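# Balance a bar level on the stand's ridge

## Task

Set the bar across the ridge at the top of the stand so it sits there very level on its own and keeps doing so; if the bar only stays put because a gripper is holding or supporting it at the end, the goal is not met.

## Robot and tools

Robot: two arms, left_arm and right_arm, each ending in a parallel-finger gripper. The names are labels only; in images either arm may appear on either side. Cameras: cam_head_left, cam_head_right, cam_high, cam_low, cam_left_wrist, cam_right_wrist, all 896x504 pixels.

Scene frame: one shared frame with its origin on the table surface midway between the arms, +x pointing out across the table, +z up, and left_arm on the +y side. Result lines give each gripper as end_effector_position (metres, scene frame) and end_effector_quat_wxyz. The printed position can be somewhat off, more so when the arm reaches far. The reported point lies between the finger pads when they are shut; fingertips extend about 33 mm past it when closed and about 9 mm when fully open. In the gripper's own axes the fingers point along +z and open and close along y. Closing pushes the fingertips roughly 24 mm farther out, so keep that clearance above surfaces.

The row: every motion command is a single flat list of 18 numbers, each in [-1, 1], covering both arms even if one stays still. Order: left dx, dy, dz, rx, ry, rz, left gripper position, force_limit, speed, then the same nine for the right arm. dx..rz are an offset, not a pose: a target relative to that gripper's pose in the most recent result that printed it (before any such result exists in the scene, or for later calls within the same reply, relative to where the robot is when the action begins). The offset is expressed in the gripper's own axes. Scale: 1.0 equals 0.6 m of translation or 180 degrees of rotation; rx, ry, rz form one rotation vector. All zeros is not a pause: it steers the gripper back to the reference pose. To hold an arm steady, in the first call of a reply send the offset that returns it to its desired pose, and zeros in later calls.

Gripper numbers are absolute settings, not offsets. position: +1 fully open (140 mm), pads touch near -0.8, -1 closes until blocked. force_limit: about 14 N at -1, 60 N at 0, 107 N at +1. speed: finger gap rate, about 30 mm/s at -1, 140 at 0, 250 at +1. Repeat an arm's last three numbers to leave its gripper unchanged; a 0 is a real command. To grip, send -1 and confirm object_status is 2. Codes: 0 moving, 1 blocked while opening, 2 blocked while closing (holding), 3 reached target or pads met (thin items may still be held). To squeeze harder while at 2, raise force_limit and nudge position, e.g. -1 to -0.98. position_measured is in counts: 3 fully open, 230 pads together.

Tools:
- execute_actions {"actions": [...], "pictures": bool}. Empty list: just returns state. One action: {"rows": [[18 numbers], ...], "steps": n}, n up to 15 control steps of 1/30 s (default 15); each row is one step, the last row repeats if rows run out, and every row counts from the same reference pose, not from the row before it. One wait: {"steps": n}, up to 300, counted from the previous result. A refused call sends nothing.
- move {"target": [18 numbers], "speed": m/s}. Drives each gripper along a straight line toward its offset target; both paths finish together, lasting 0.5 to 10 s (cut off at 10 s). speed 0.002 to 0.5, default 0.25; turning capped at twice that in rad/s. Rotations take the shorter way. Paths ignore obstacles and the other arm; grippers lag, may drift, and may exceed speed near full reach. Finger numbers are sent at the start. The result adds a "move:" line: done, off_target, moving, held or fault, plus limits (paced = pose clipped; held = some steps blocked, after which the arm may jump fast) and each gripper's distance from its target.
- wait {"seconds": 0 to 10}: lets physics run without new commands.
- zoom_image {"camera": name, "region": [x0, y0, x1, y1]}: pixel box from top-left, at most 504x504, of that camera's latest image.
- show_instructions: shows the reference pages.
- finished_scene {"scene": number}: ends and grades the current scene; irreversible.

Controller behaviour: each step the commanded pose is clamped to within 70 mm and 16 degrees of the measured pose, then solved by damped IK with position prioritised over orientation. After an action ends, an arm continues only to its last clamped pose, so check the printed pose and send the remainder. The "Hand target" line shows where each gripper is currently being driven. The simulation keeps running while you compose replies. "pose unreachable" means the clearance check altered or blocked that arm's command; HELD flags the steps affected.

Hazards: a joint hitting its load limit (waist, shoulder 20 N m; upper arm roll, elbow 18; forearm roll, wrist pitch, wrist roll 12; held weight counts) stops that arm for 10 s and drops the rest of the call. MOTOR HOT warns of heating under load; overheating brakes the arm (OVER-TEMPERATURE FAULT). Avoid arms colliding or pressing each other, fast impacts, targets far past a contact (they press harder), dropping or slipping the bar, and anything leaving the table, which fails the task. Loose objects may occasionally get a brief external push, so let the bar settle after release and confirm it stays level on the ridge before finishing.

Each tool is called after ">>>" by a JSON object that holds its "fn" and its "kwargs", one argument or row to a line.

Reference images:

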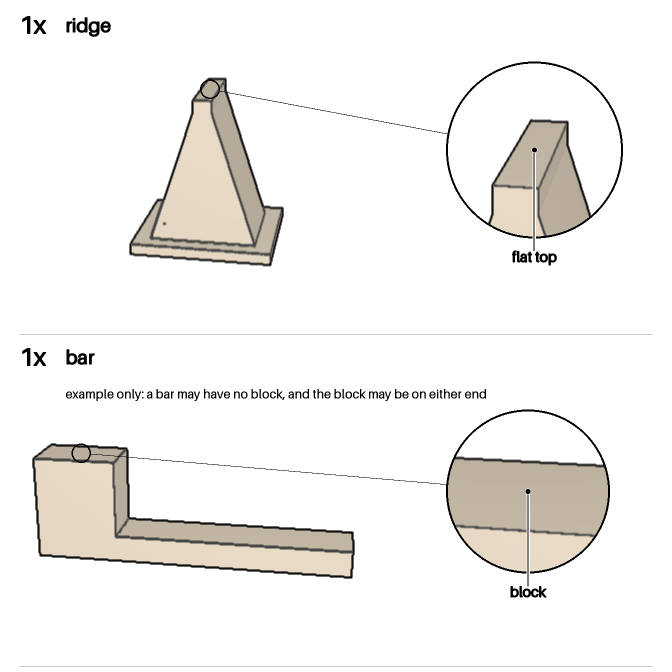

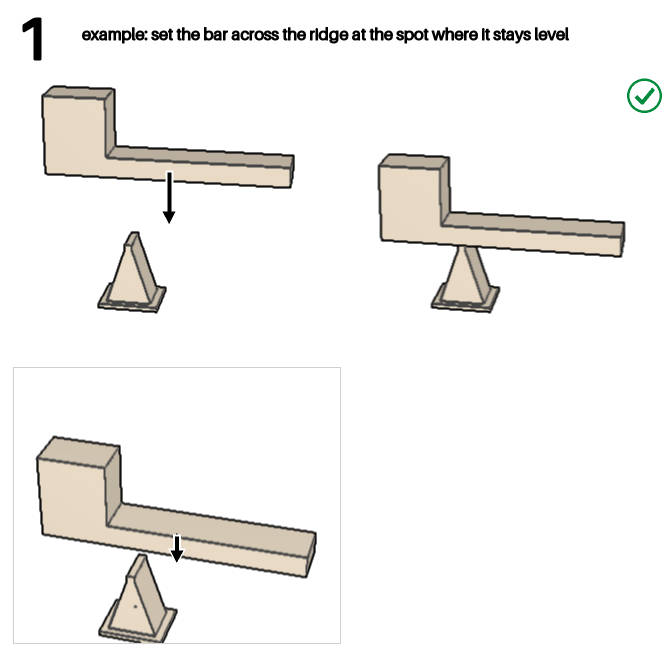

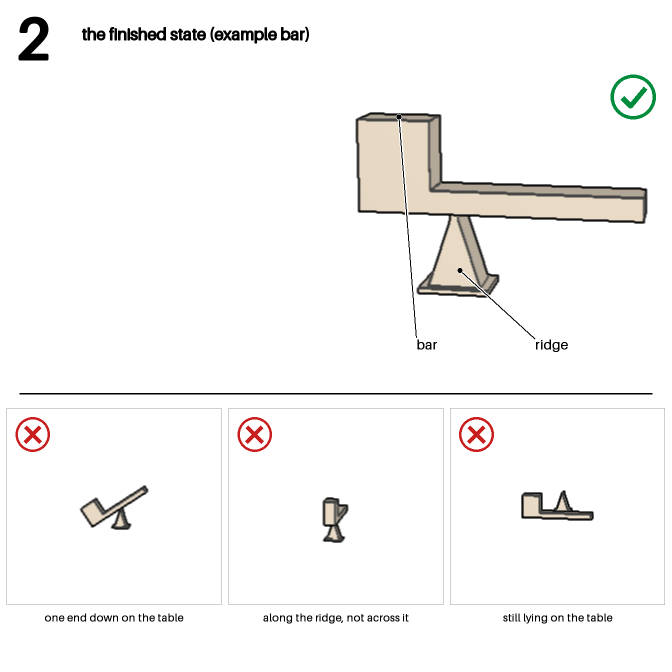

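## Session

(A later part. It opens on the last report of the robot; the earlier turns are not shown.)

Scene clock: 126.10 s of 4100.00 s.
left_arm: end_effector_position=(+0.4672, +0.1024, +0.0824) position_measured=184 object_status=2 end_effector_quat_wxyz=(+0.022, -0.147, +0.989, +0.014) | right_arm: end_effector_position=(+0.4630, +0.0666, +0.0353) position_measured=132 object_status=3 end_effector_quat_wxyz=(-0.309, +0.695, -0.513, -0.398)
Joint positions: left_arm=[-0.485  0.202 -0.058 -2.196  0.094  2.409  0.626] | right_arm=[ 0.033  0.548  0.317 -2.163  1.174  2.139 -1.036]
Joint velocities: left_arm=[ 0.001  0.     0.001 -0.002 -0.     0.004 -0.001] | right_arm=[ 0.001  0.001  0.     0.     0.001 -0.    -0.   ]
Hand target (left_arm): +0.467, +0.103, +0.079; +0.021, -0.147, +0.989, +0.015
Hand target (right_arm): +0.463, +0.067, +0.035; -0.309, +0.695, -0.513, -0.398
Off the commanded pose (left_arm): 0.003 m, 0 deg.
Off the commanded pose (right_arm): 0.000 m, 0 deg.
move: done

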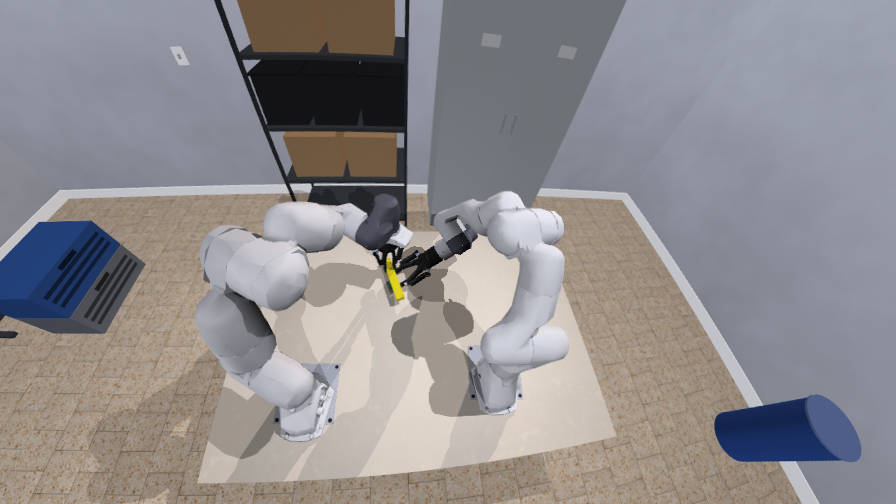

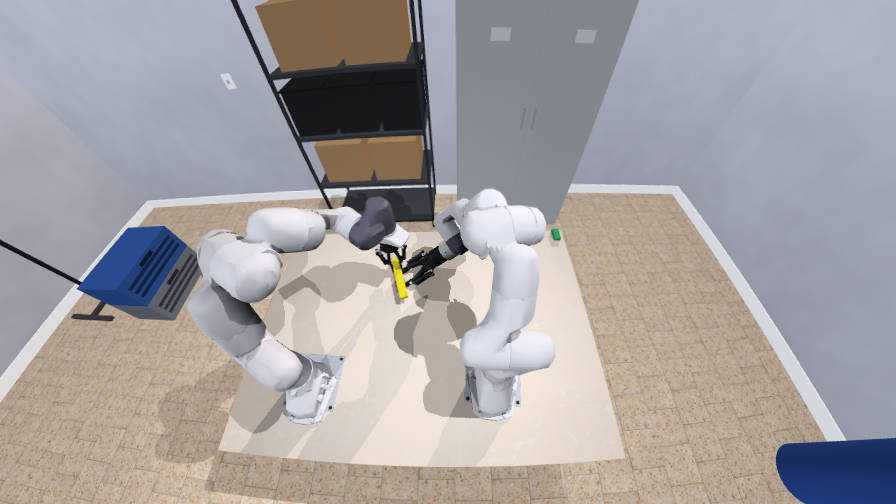

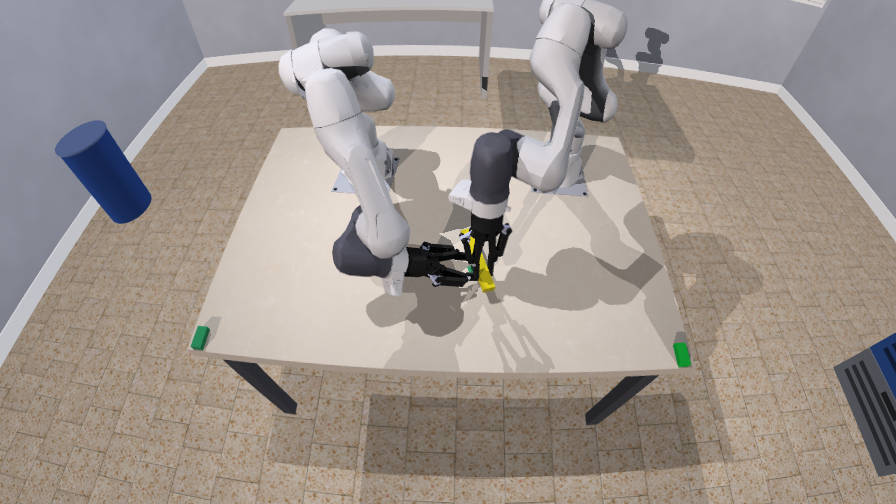

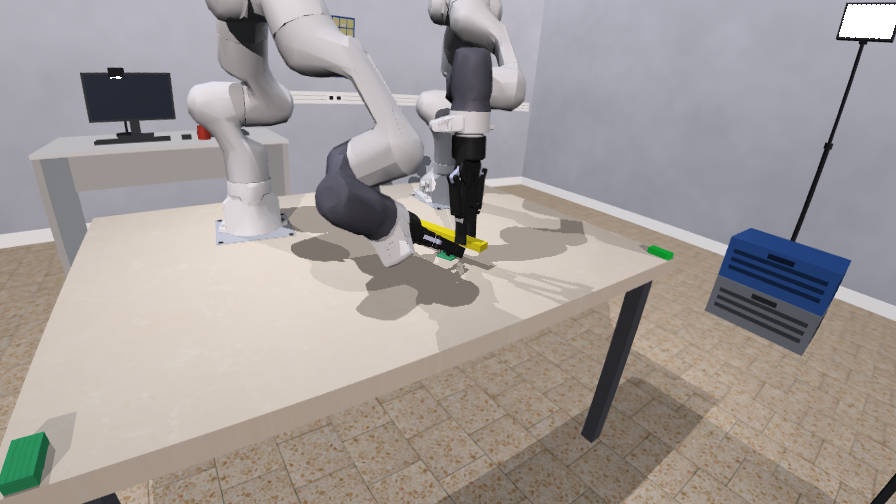

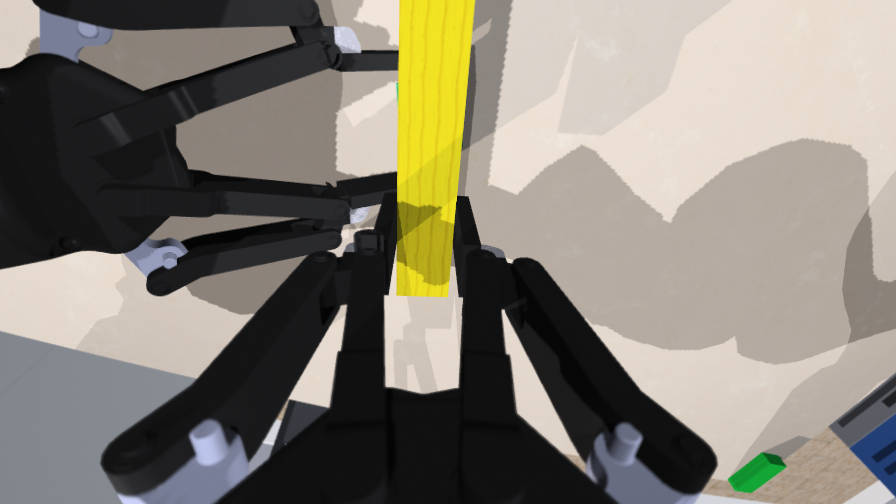

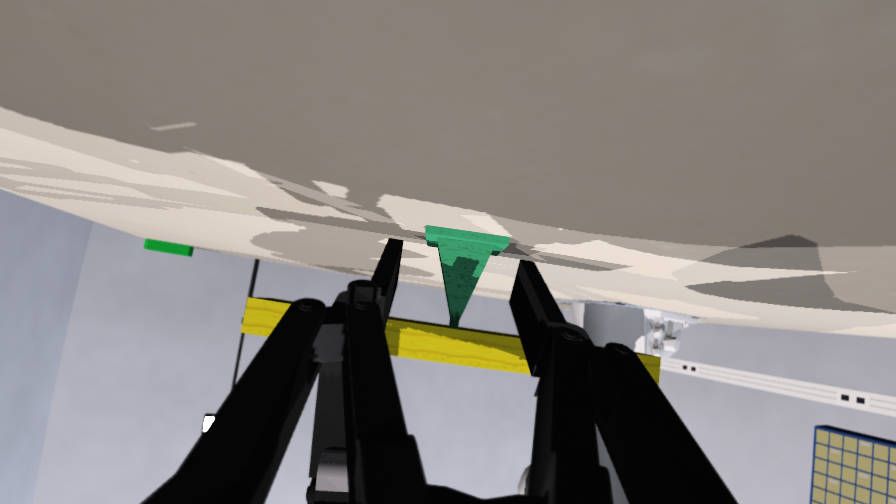

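Ends ~207 vs ~206 px. Test.

>>> {"fn": "move", "kwargs": {
  "target": [0,0,0,0,0,0,-1,-0.3,-1, 0,0,0,0,0,0,-0.03,0,0]
}}

>>> {"fn": "move", "kwargs": {
  "target": [0,0,0,0,0,0,-0.35,-0.3,-1, 0,0,0,0,0,0,-0.03,0,0]
}}

>>> {"fn": "move", "kwargs": {
  "target": [0,0,0,0,0,0,-0.35,-0.3,-1, 0.006,0,0.0035,0,0,0,-0.03,0,0],
  "speed": 0.005
}}

>>> {"fn": "wait", "kwargs": {
  "seconds": 1.5
}}

Scene clock: 130.20 s of 4100.00 s.
left_arm: end_effector_position=(+0.4673, +0.1024, +0.0826) position_measured=184 object_status=2 end_effector_quat_wxyz=(+0.022, -0.147, +0.989, +0.014) | right_arm: end_effector_position=(+0.4630, +0.0666, +0.0353) position_measured=132 object_status=3 end_effector_quat_wxyz=(-0.309, +0.695, -0.513, -0.398)
Joint positions: left_arm=[-0.485  0.201 -0.058 -2.196  0.094  2.409  0.626] | right_arm=[ 0.033  0.548  0.317 -2.163  1.174  2.139 -1.036]
Joint velocities: left_arm=[ 0.     0.001  0.001 -0.    -0.001 -0.001  0.   ] | right_arm=[ 0.001 -0.001 -0.001 -0.     0.001 -0.    -0.001]
Hand target (left_arm): +0.467, +0.102, +0.082; +0.022, -0.147, +0.989, +0.014
Hand target (right_arm): +0.463, +0.067, +0.035; -0.309, +0.695, -0.513, -0.398
Off the commanded pose (left_arm): 0.000 m, 0 deg.
Off the commanded pose (right_arm): 0.000 m, 0 deg.
After step 90, 0.40 s passed at rest.
move: done

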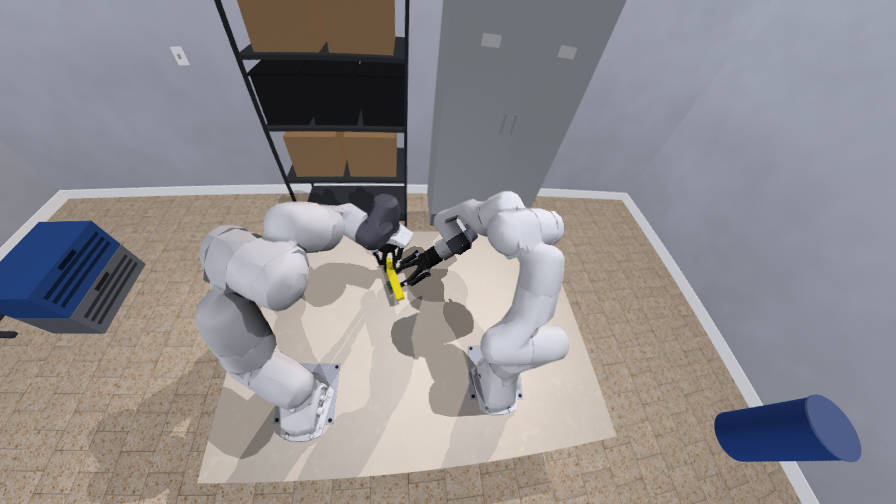

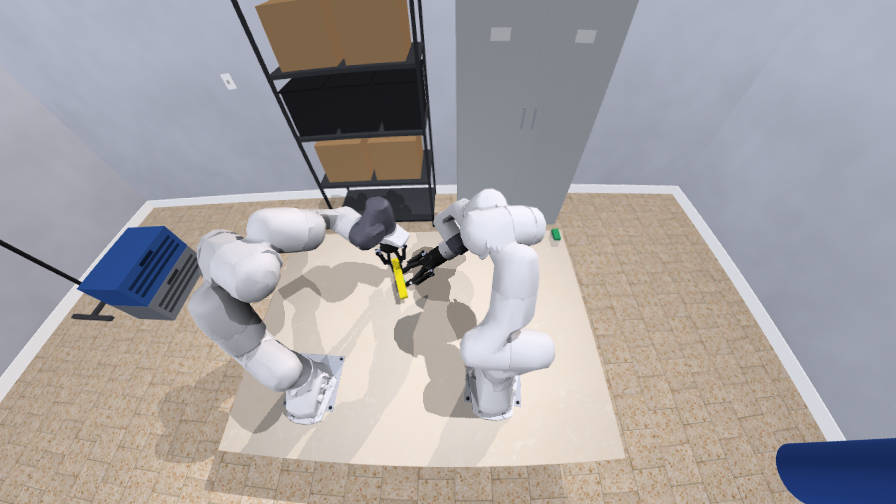

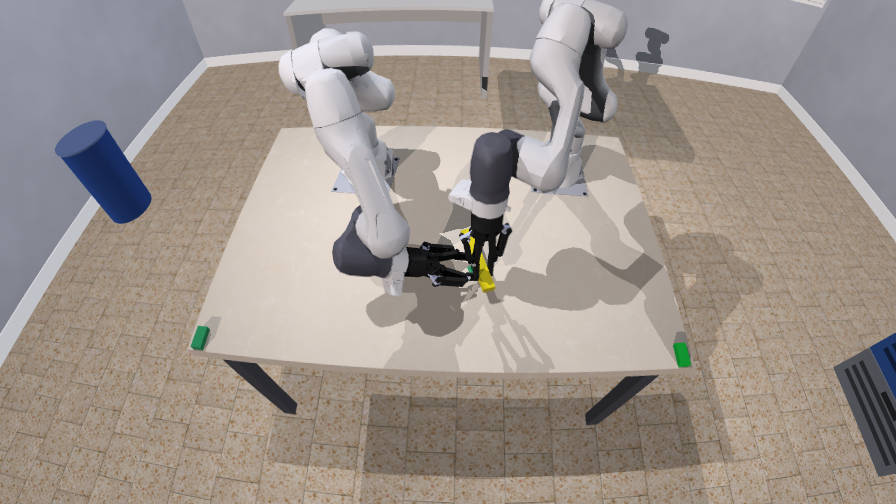

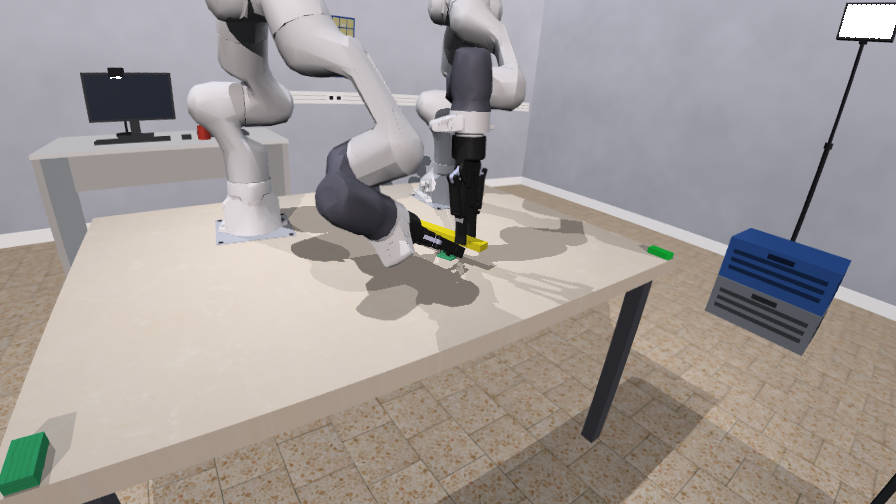

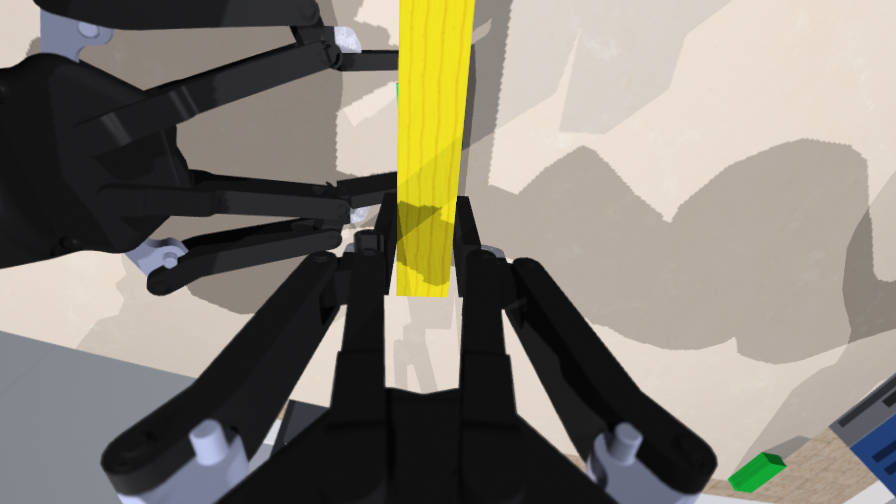

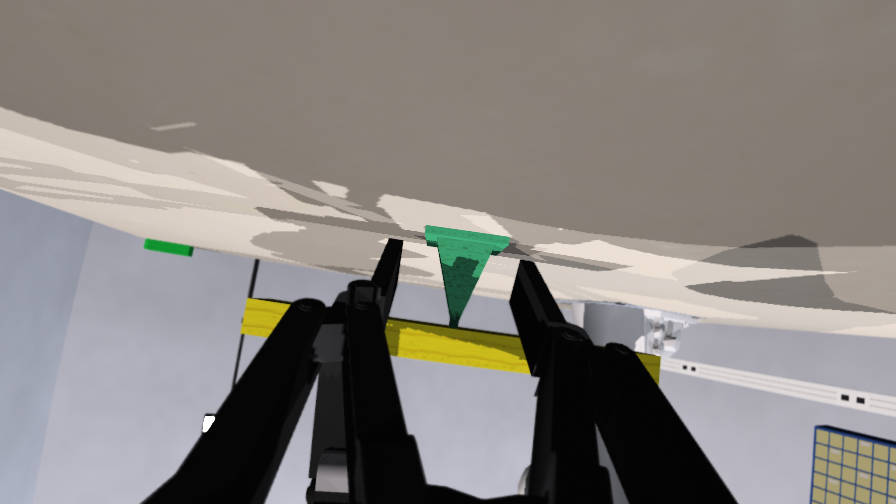

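Scene clock: 130.70 s of 4100.00 s.
left_arm: end_effector_position=(+0.4673, +0.1024, +0.0826) position_measured=173 object_status=3 end_effector_quat_wxyz=(+0.022, -0.147, +0.989, +0.014) | right_arm: end_effector_position=(+0.4630, +0.0666, +0.0353) position_measured=132 object_status=3 end_effector_quat_wxyz=(-0.309, +0.695, -0.513, -0.398)
Joint positions: left_arm=[-0.485  0.201 -0.058 -2.196  0.094  2.409  0.626] | right_arm=[ 0.033  0.548  0.317 -2.163  1.174  2.139 -1.036]
Joint velocities: left_arm=[-0.    -0.001 -0.001  0.001 -0.     0.001 -0.001] | right_arm=[-0.001  0.    -0.001 -0.001 -0.     0.001  0.001]
Hand target (left_arm): +0.467, +0.102, +0.083; +0.022, -0.147, +0.989, +0.014
Hand target (right_arm): +0.463, +0.067, +0.035; -0.309, +0.695, -0.513, -0.398
Off the commanded pose (left_arm): 0.000 m, 0 deg.
Off the commanded pose (right_arm): 0.000 m, 0 deg.
move: done

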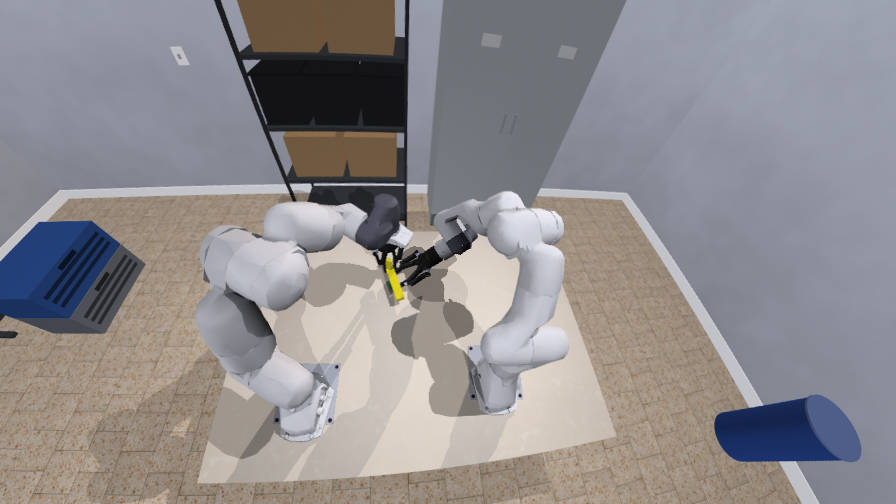

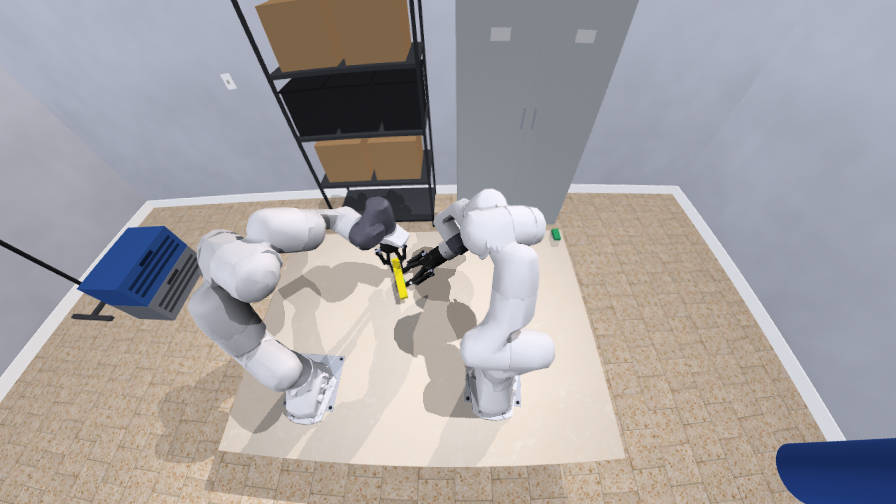

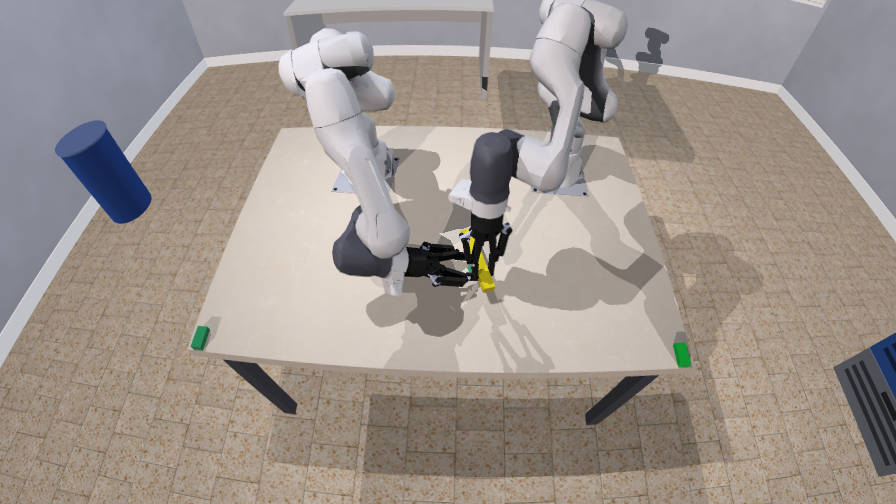

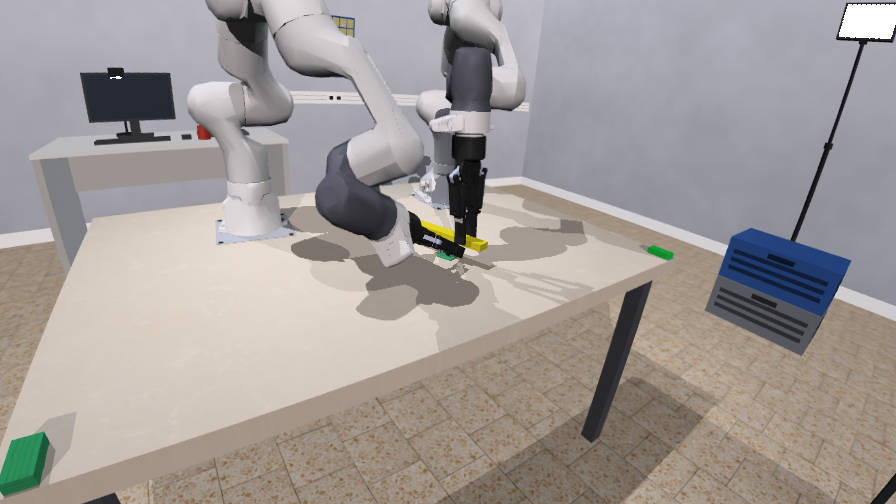

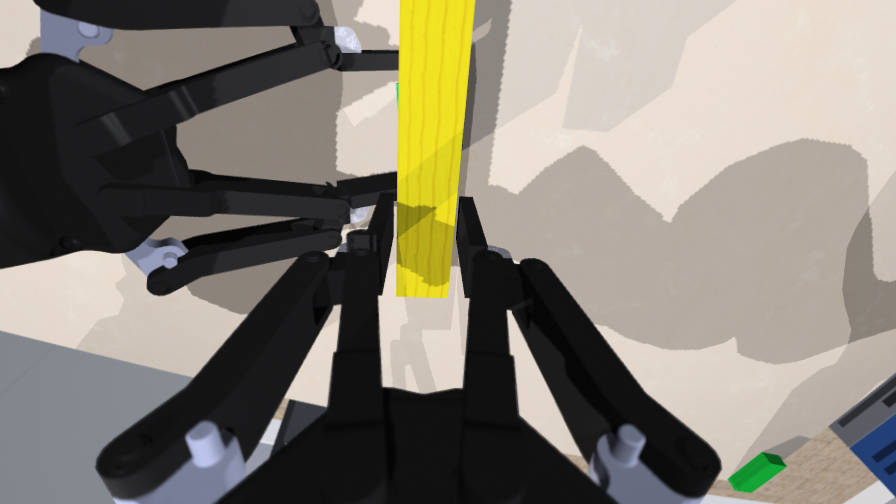

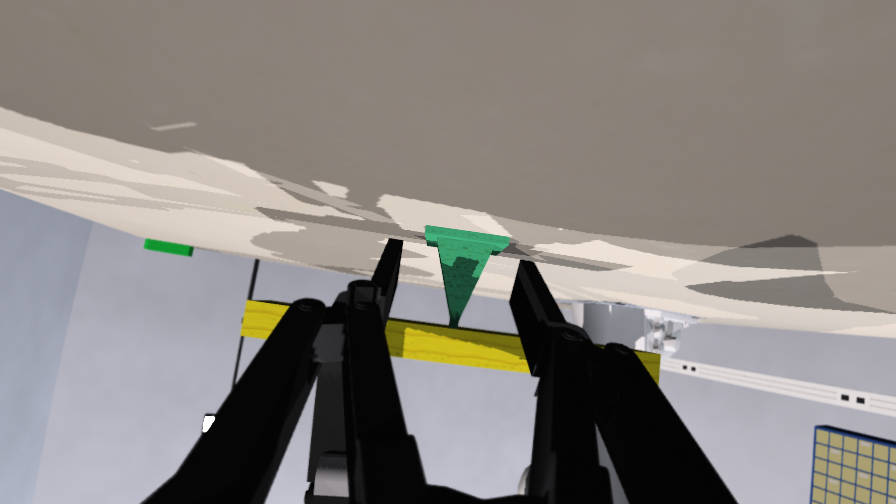

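Scene clock: 131.77 s of 4100.00 s.
left_arm: end_effector_position=(+0.4673, +0.1024, +0.0826) position_measured=173 object_status=3 end_effector_quat_wxyz=(+0.022, -0.147, +0.989, +0.014) | right_arm: end_effector_position=(+0.4619, +0.0667, +0.0317) position_measured=132 object_status=3 end_effector_quat_wxyz=(-0.308, +0.693, -0.514, -0.400)
Joint positions: left_arm=[-0.485  0.201 -0.058 -2.196  0.094  2.409  0.626] | right_arm=[ 0.033  0.557  0.317 -2.161  1.174  2.14  -1.037]
Joint velocities: left_arm=[ 0.001 -0.001  0.001  0.    -0.001 -0.     0.   ] | right_arm=[ 0.001  0.002  0.001  0.001 -0.001  0.002 -0.003]
Hand target (left_arm): +0.467, +0.102, +0.083; +0.022, -0.147, +0.989, +0.014
Hand target (right_arm): +0.463, +0.067, +0.031; -0.309, +0.695, -0.513, -0.398
Off the commanded pose (left_arm): 0.000 m, 0 deg.
Off the commanded pose (right_arm): 0.001 m, 0 deg.
move: done

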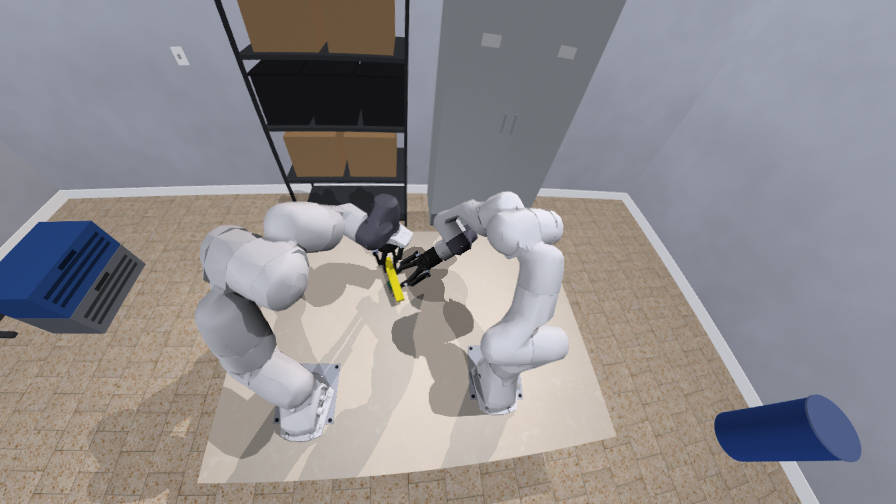

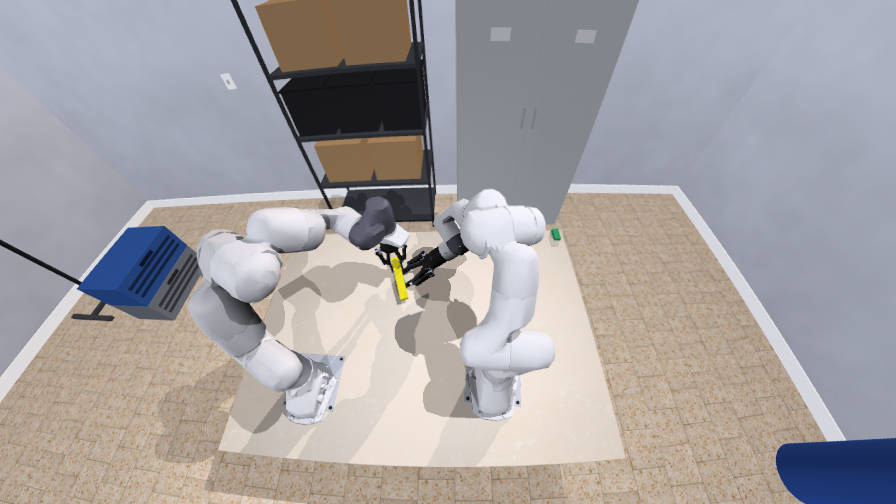

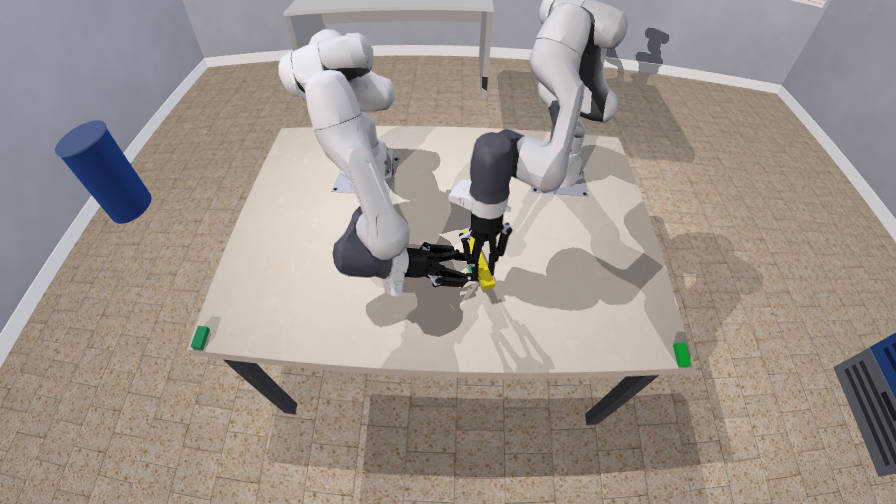

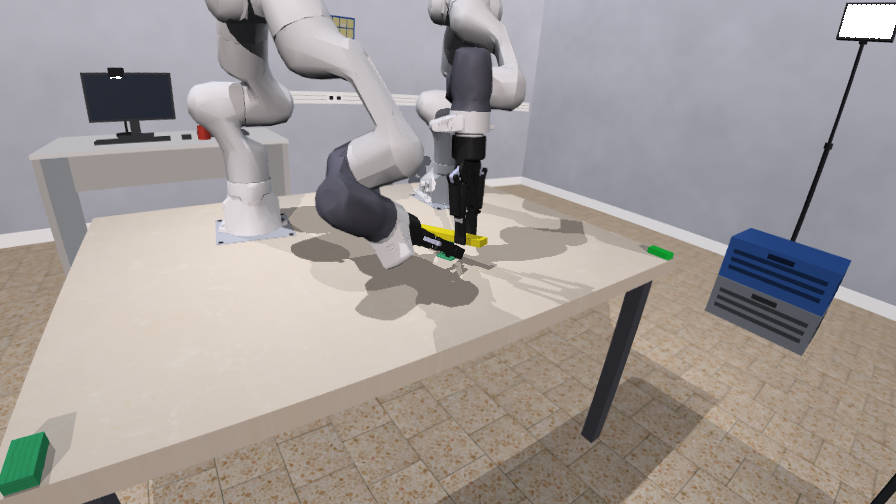

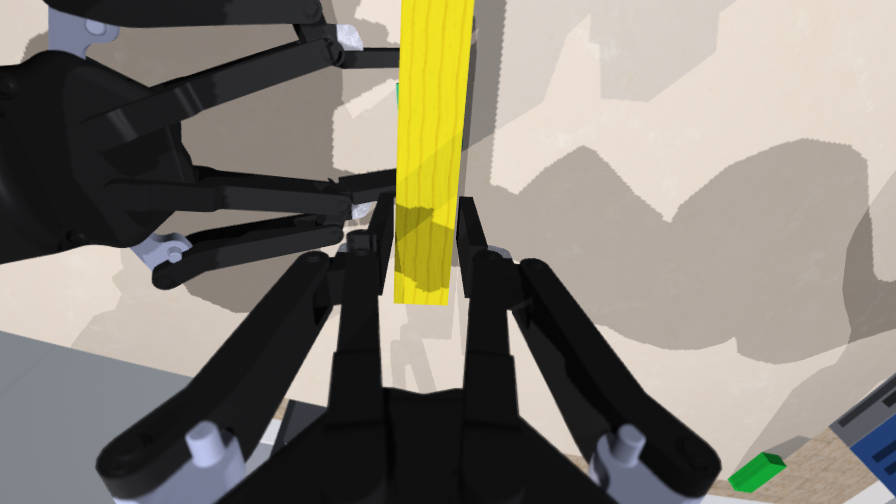

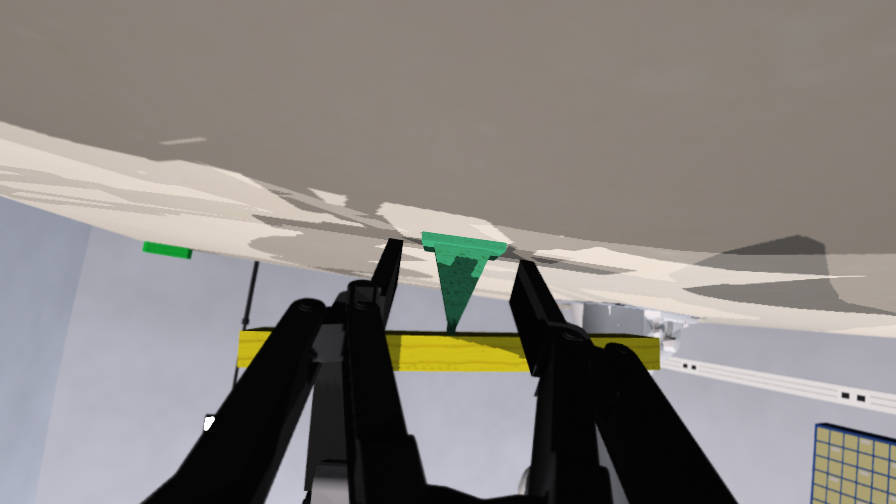

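Scene clock: 133.27 s of 4100.00 s.
left_arm: end_effector_position=(+0.4673, +0.1024, +0.0826) position_measured=173 object_status=3 end_effector_quat_wxyz=(+0.022, -0.147, +0.989, +0.014) | right_arm: end_effector_position=(+0.4621, +0.0667, +0.0317) position_measured=132 object_status=3 end_effector_quat_wxyz=(-0.308, +0.693, -0.514, -0.400)
Joint positions: left_arm=[-0.485  0.201 -0.058 -2.196  0.094  2.409  0.626] | right_arm=[ 0.033  0.558  0.317 -2.161  1.174  2.14  -1.038]
Joint velocities: left_arm=[-0.    -0.     0.     0.001  0.    -0.     0.   ] | right_arm=[-0.001  0.    -0.001  0.002  0.001 -0.    -0.   ]
Hand target (left_arm): +0.467, +0.102, +0.083; +0.022, -0.147, +0.989, +0.014
Hand target (right_arm): +0.463, +0.067, +0.031; -0.309, +0.695, -0.513, -0.398
Off the commanded pose (left_arm): 0.000 m, 0 deg.
Off the commanded pose (right_arm): 0.001 m, 0 deg.
Steps of this call (steps 1 to 45: nothing new was sent). Readings (end_effector_position | what the end effector reports):
1: left_arm (+0.4673, +0.1024, +0.0826) | right_arm (+0.4619, +0.0667, +0.0317) | left_arm position_measured=173 object_status=3 | right_arm position_measured=132 object_status=3
2: left_arm (+0.4673, +0.1024, +0.0826) | right_arm (+0.4620, +0.0667, +0.0317) | left_arm position_measured=173 object_status=3 | right_arm position_measured=132 object_status=3
4: left_arm (+0.4673, +0.1024, +0.0826) | right_arm (+0.4620, +0.0667, +0.0317) | left_arm position_measured=173 object_status=3 | right_arm position_measured=132 object_status=3
8: left_arm (+0.4673, +0.1024, +0.0826) | right_arm (+0.4620, +0.0667, +0.0317) | left_arm position_measured=173 object_status=3 | right_arm position_measured=132 object_status=3
45: the state above

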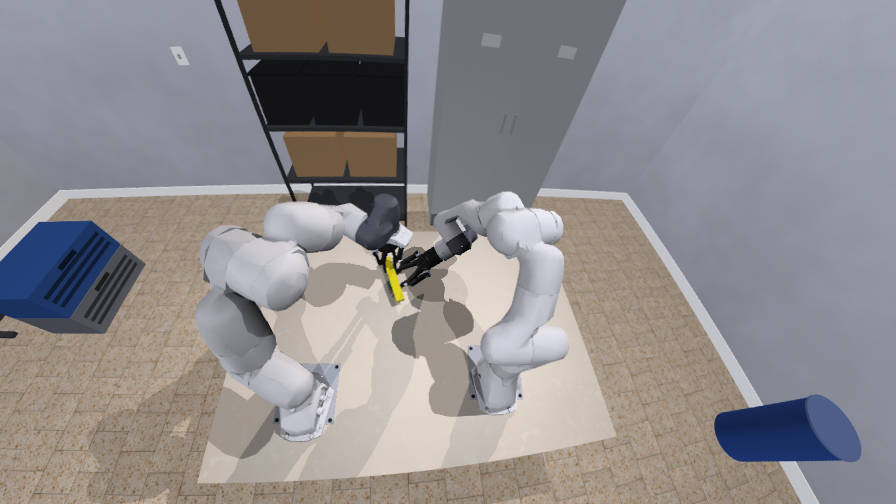

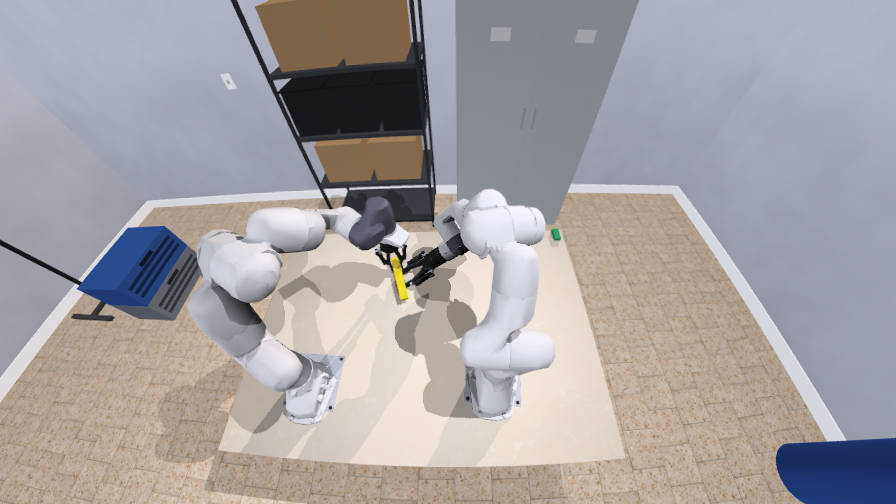

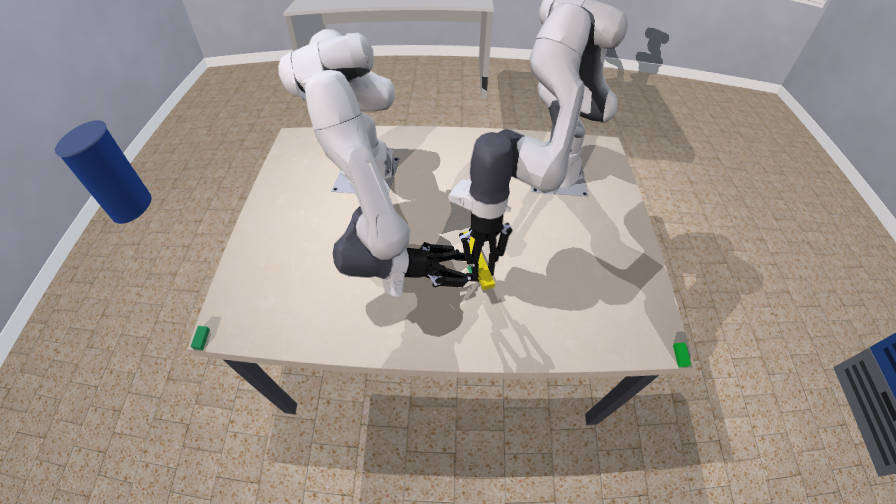

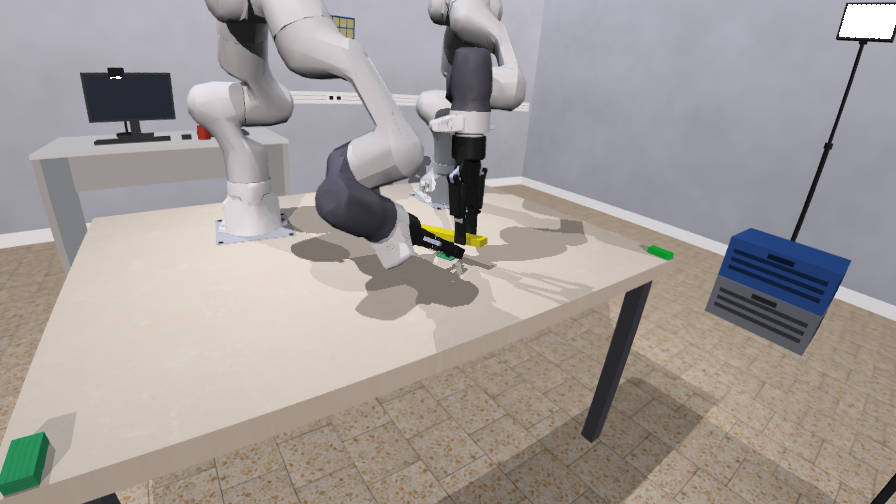

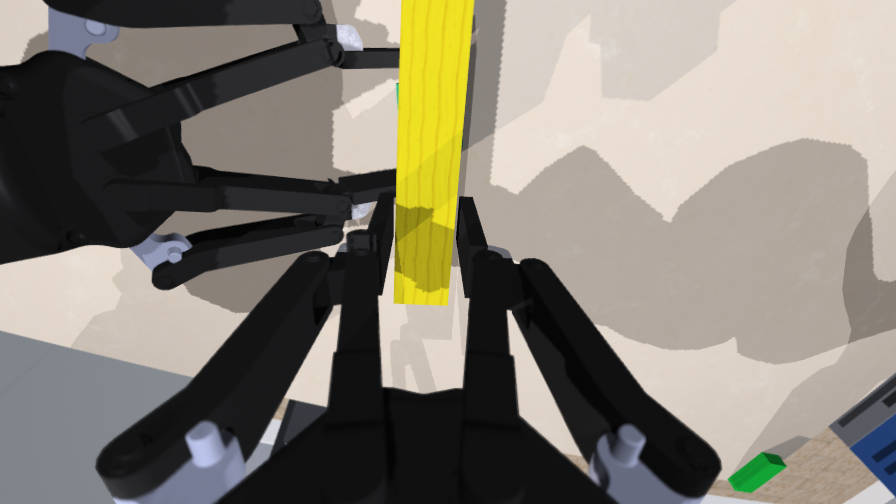

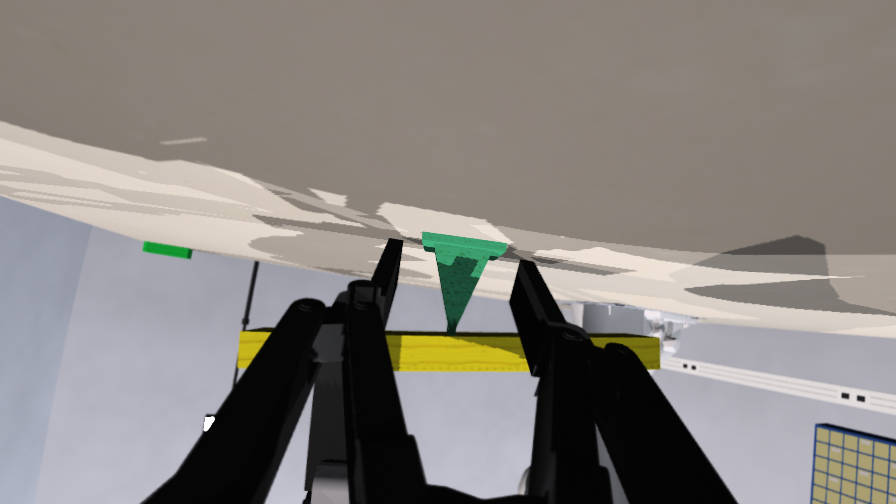

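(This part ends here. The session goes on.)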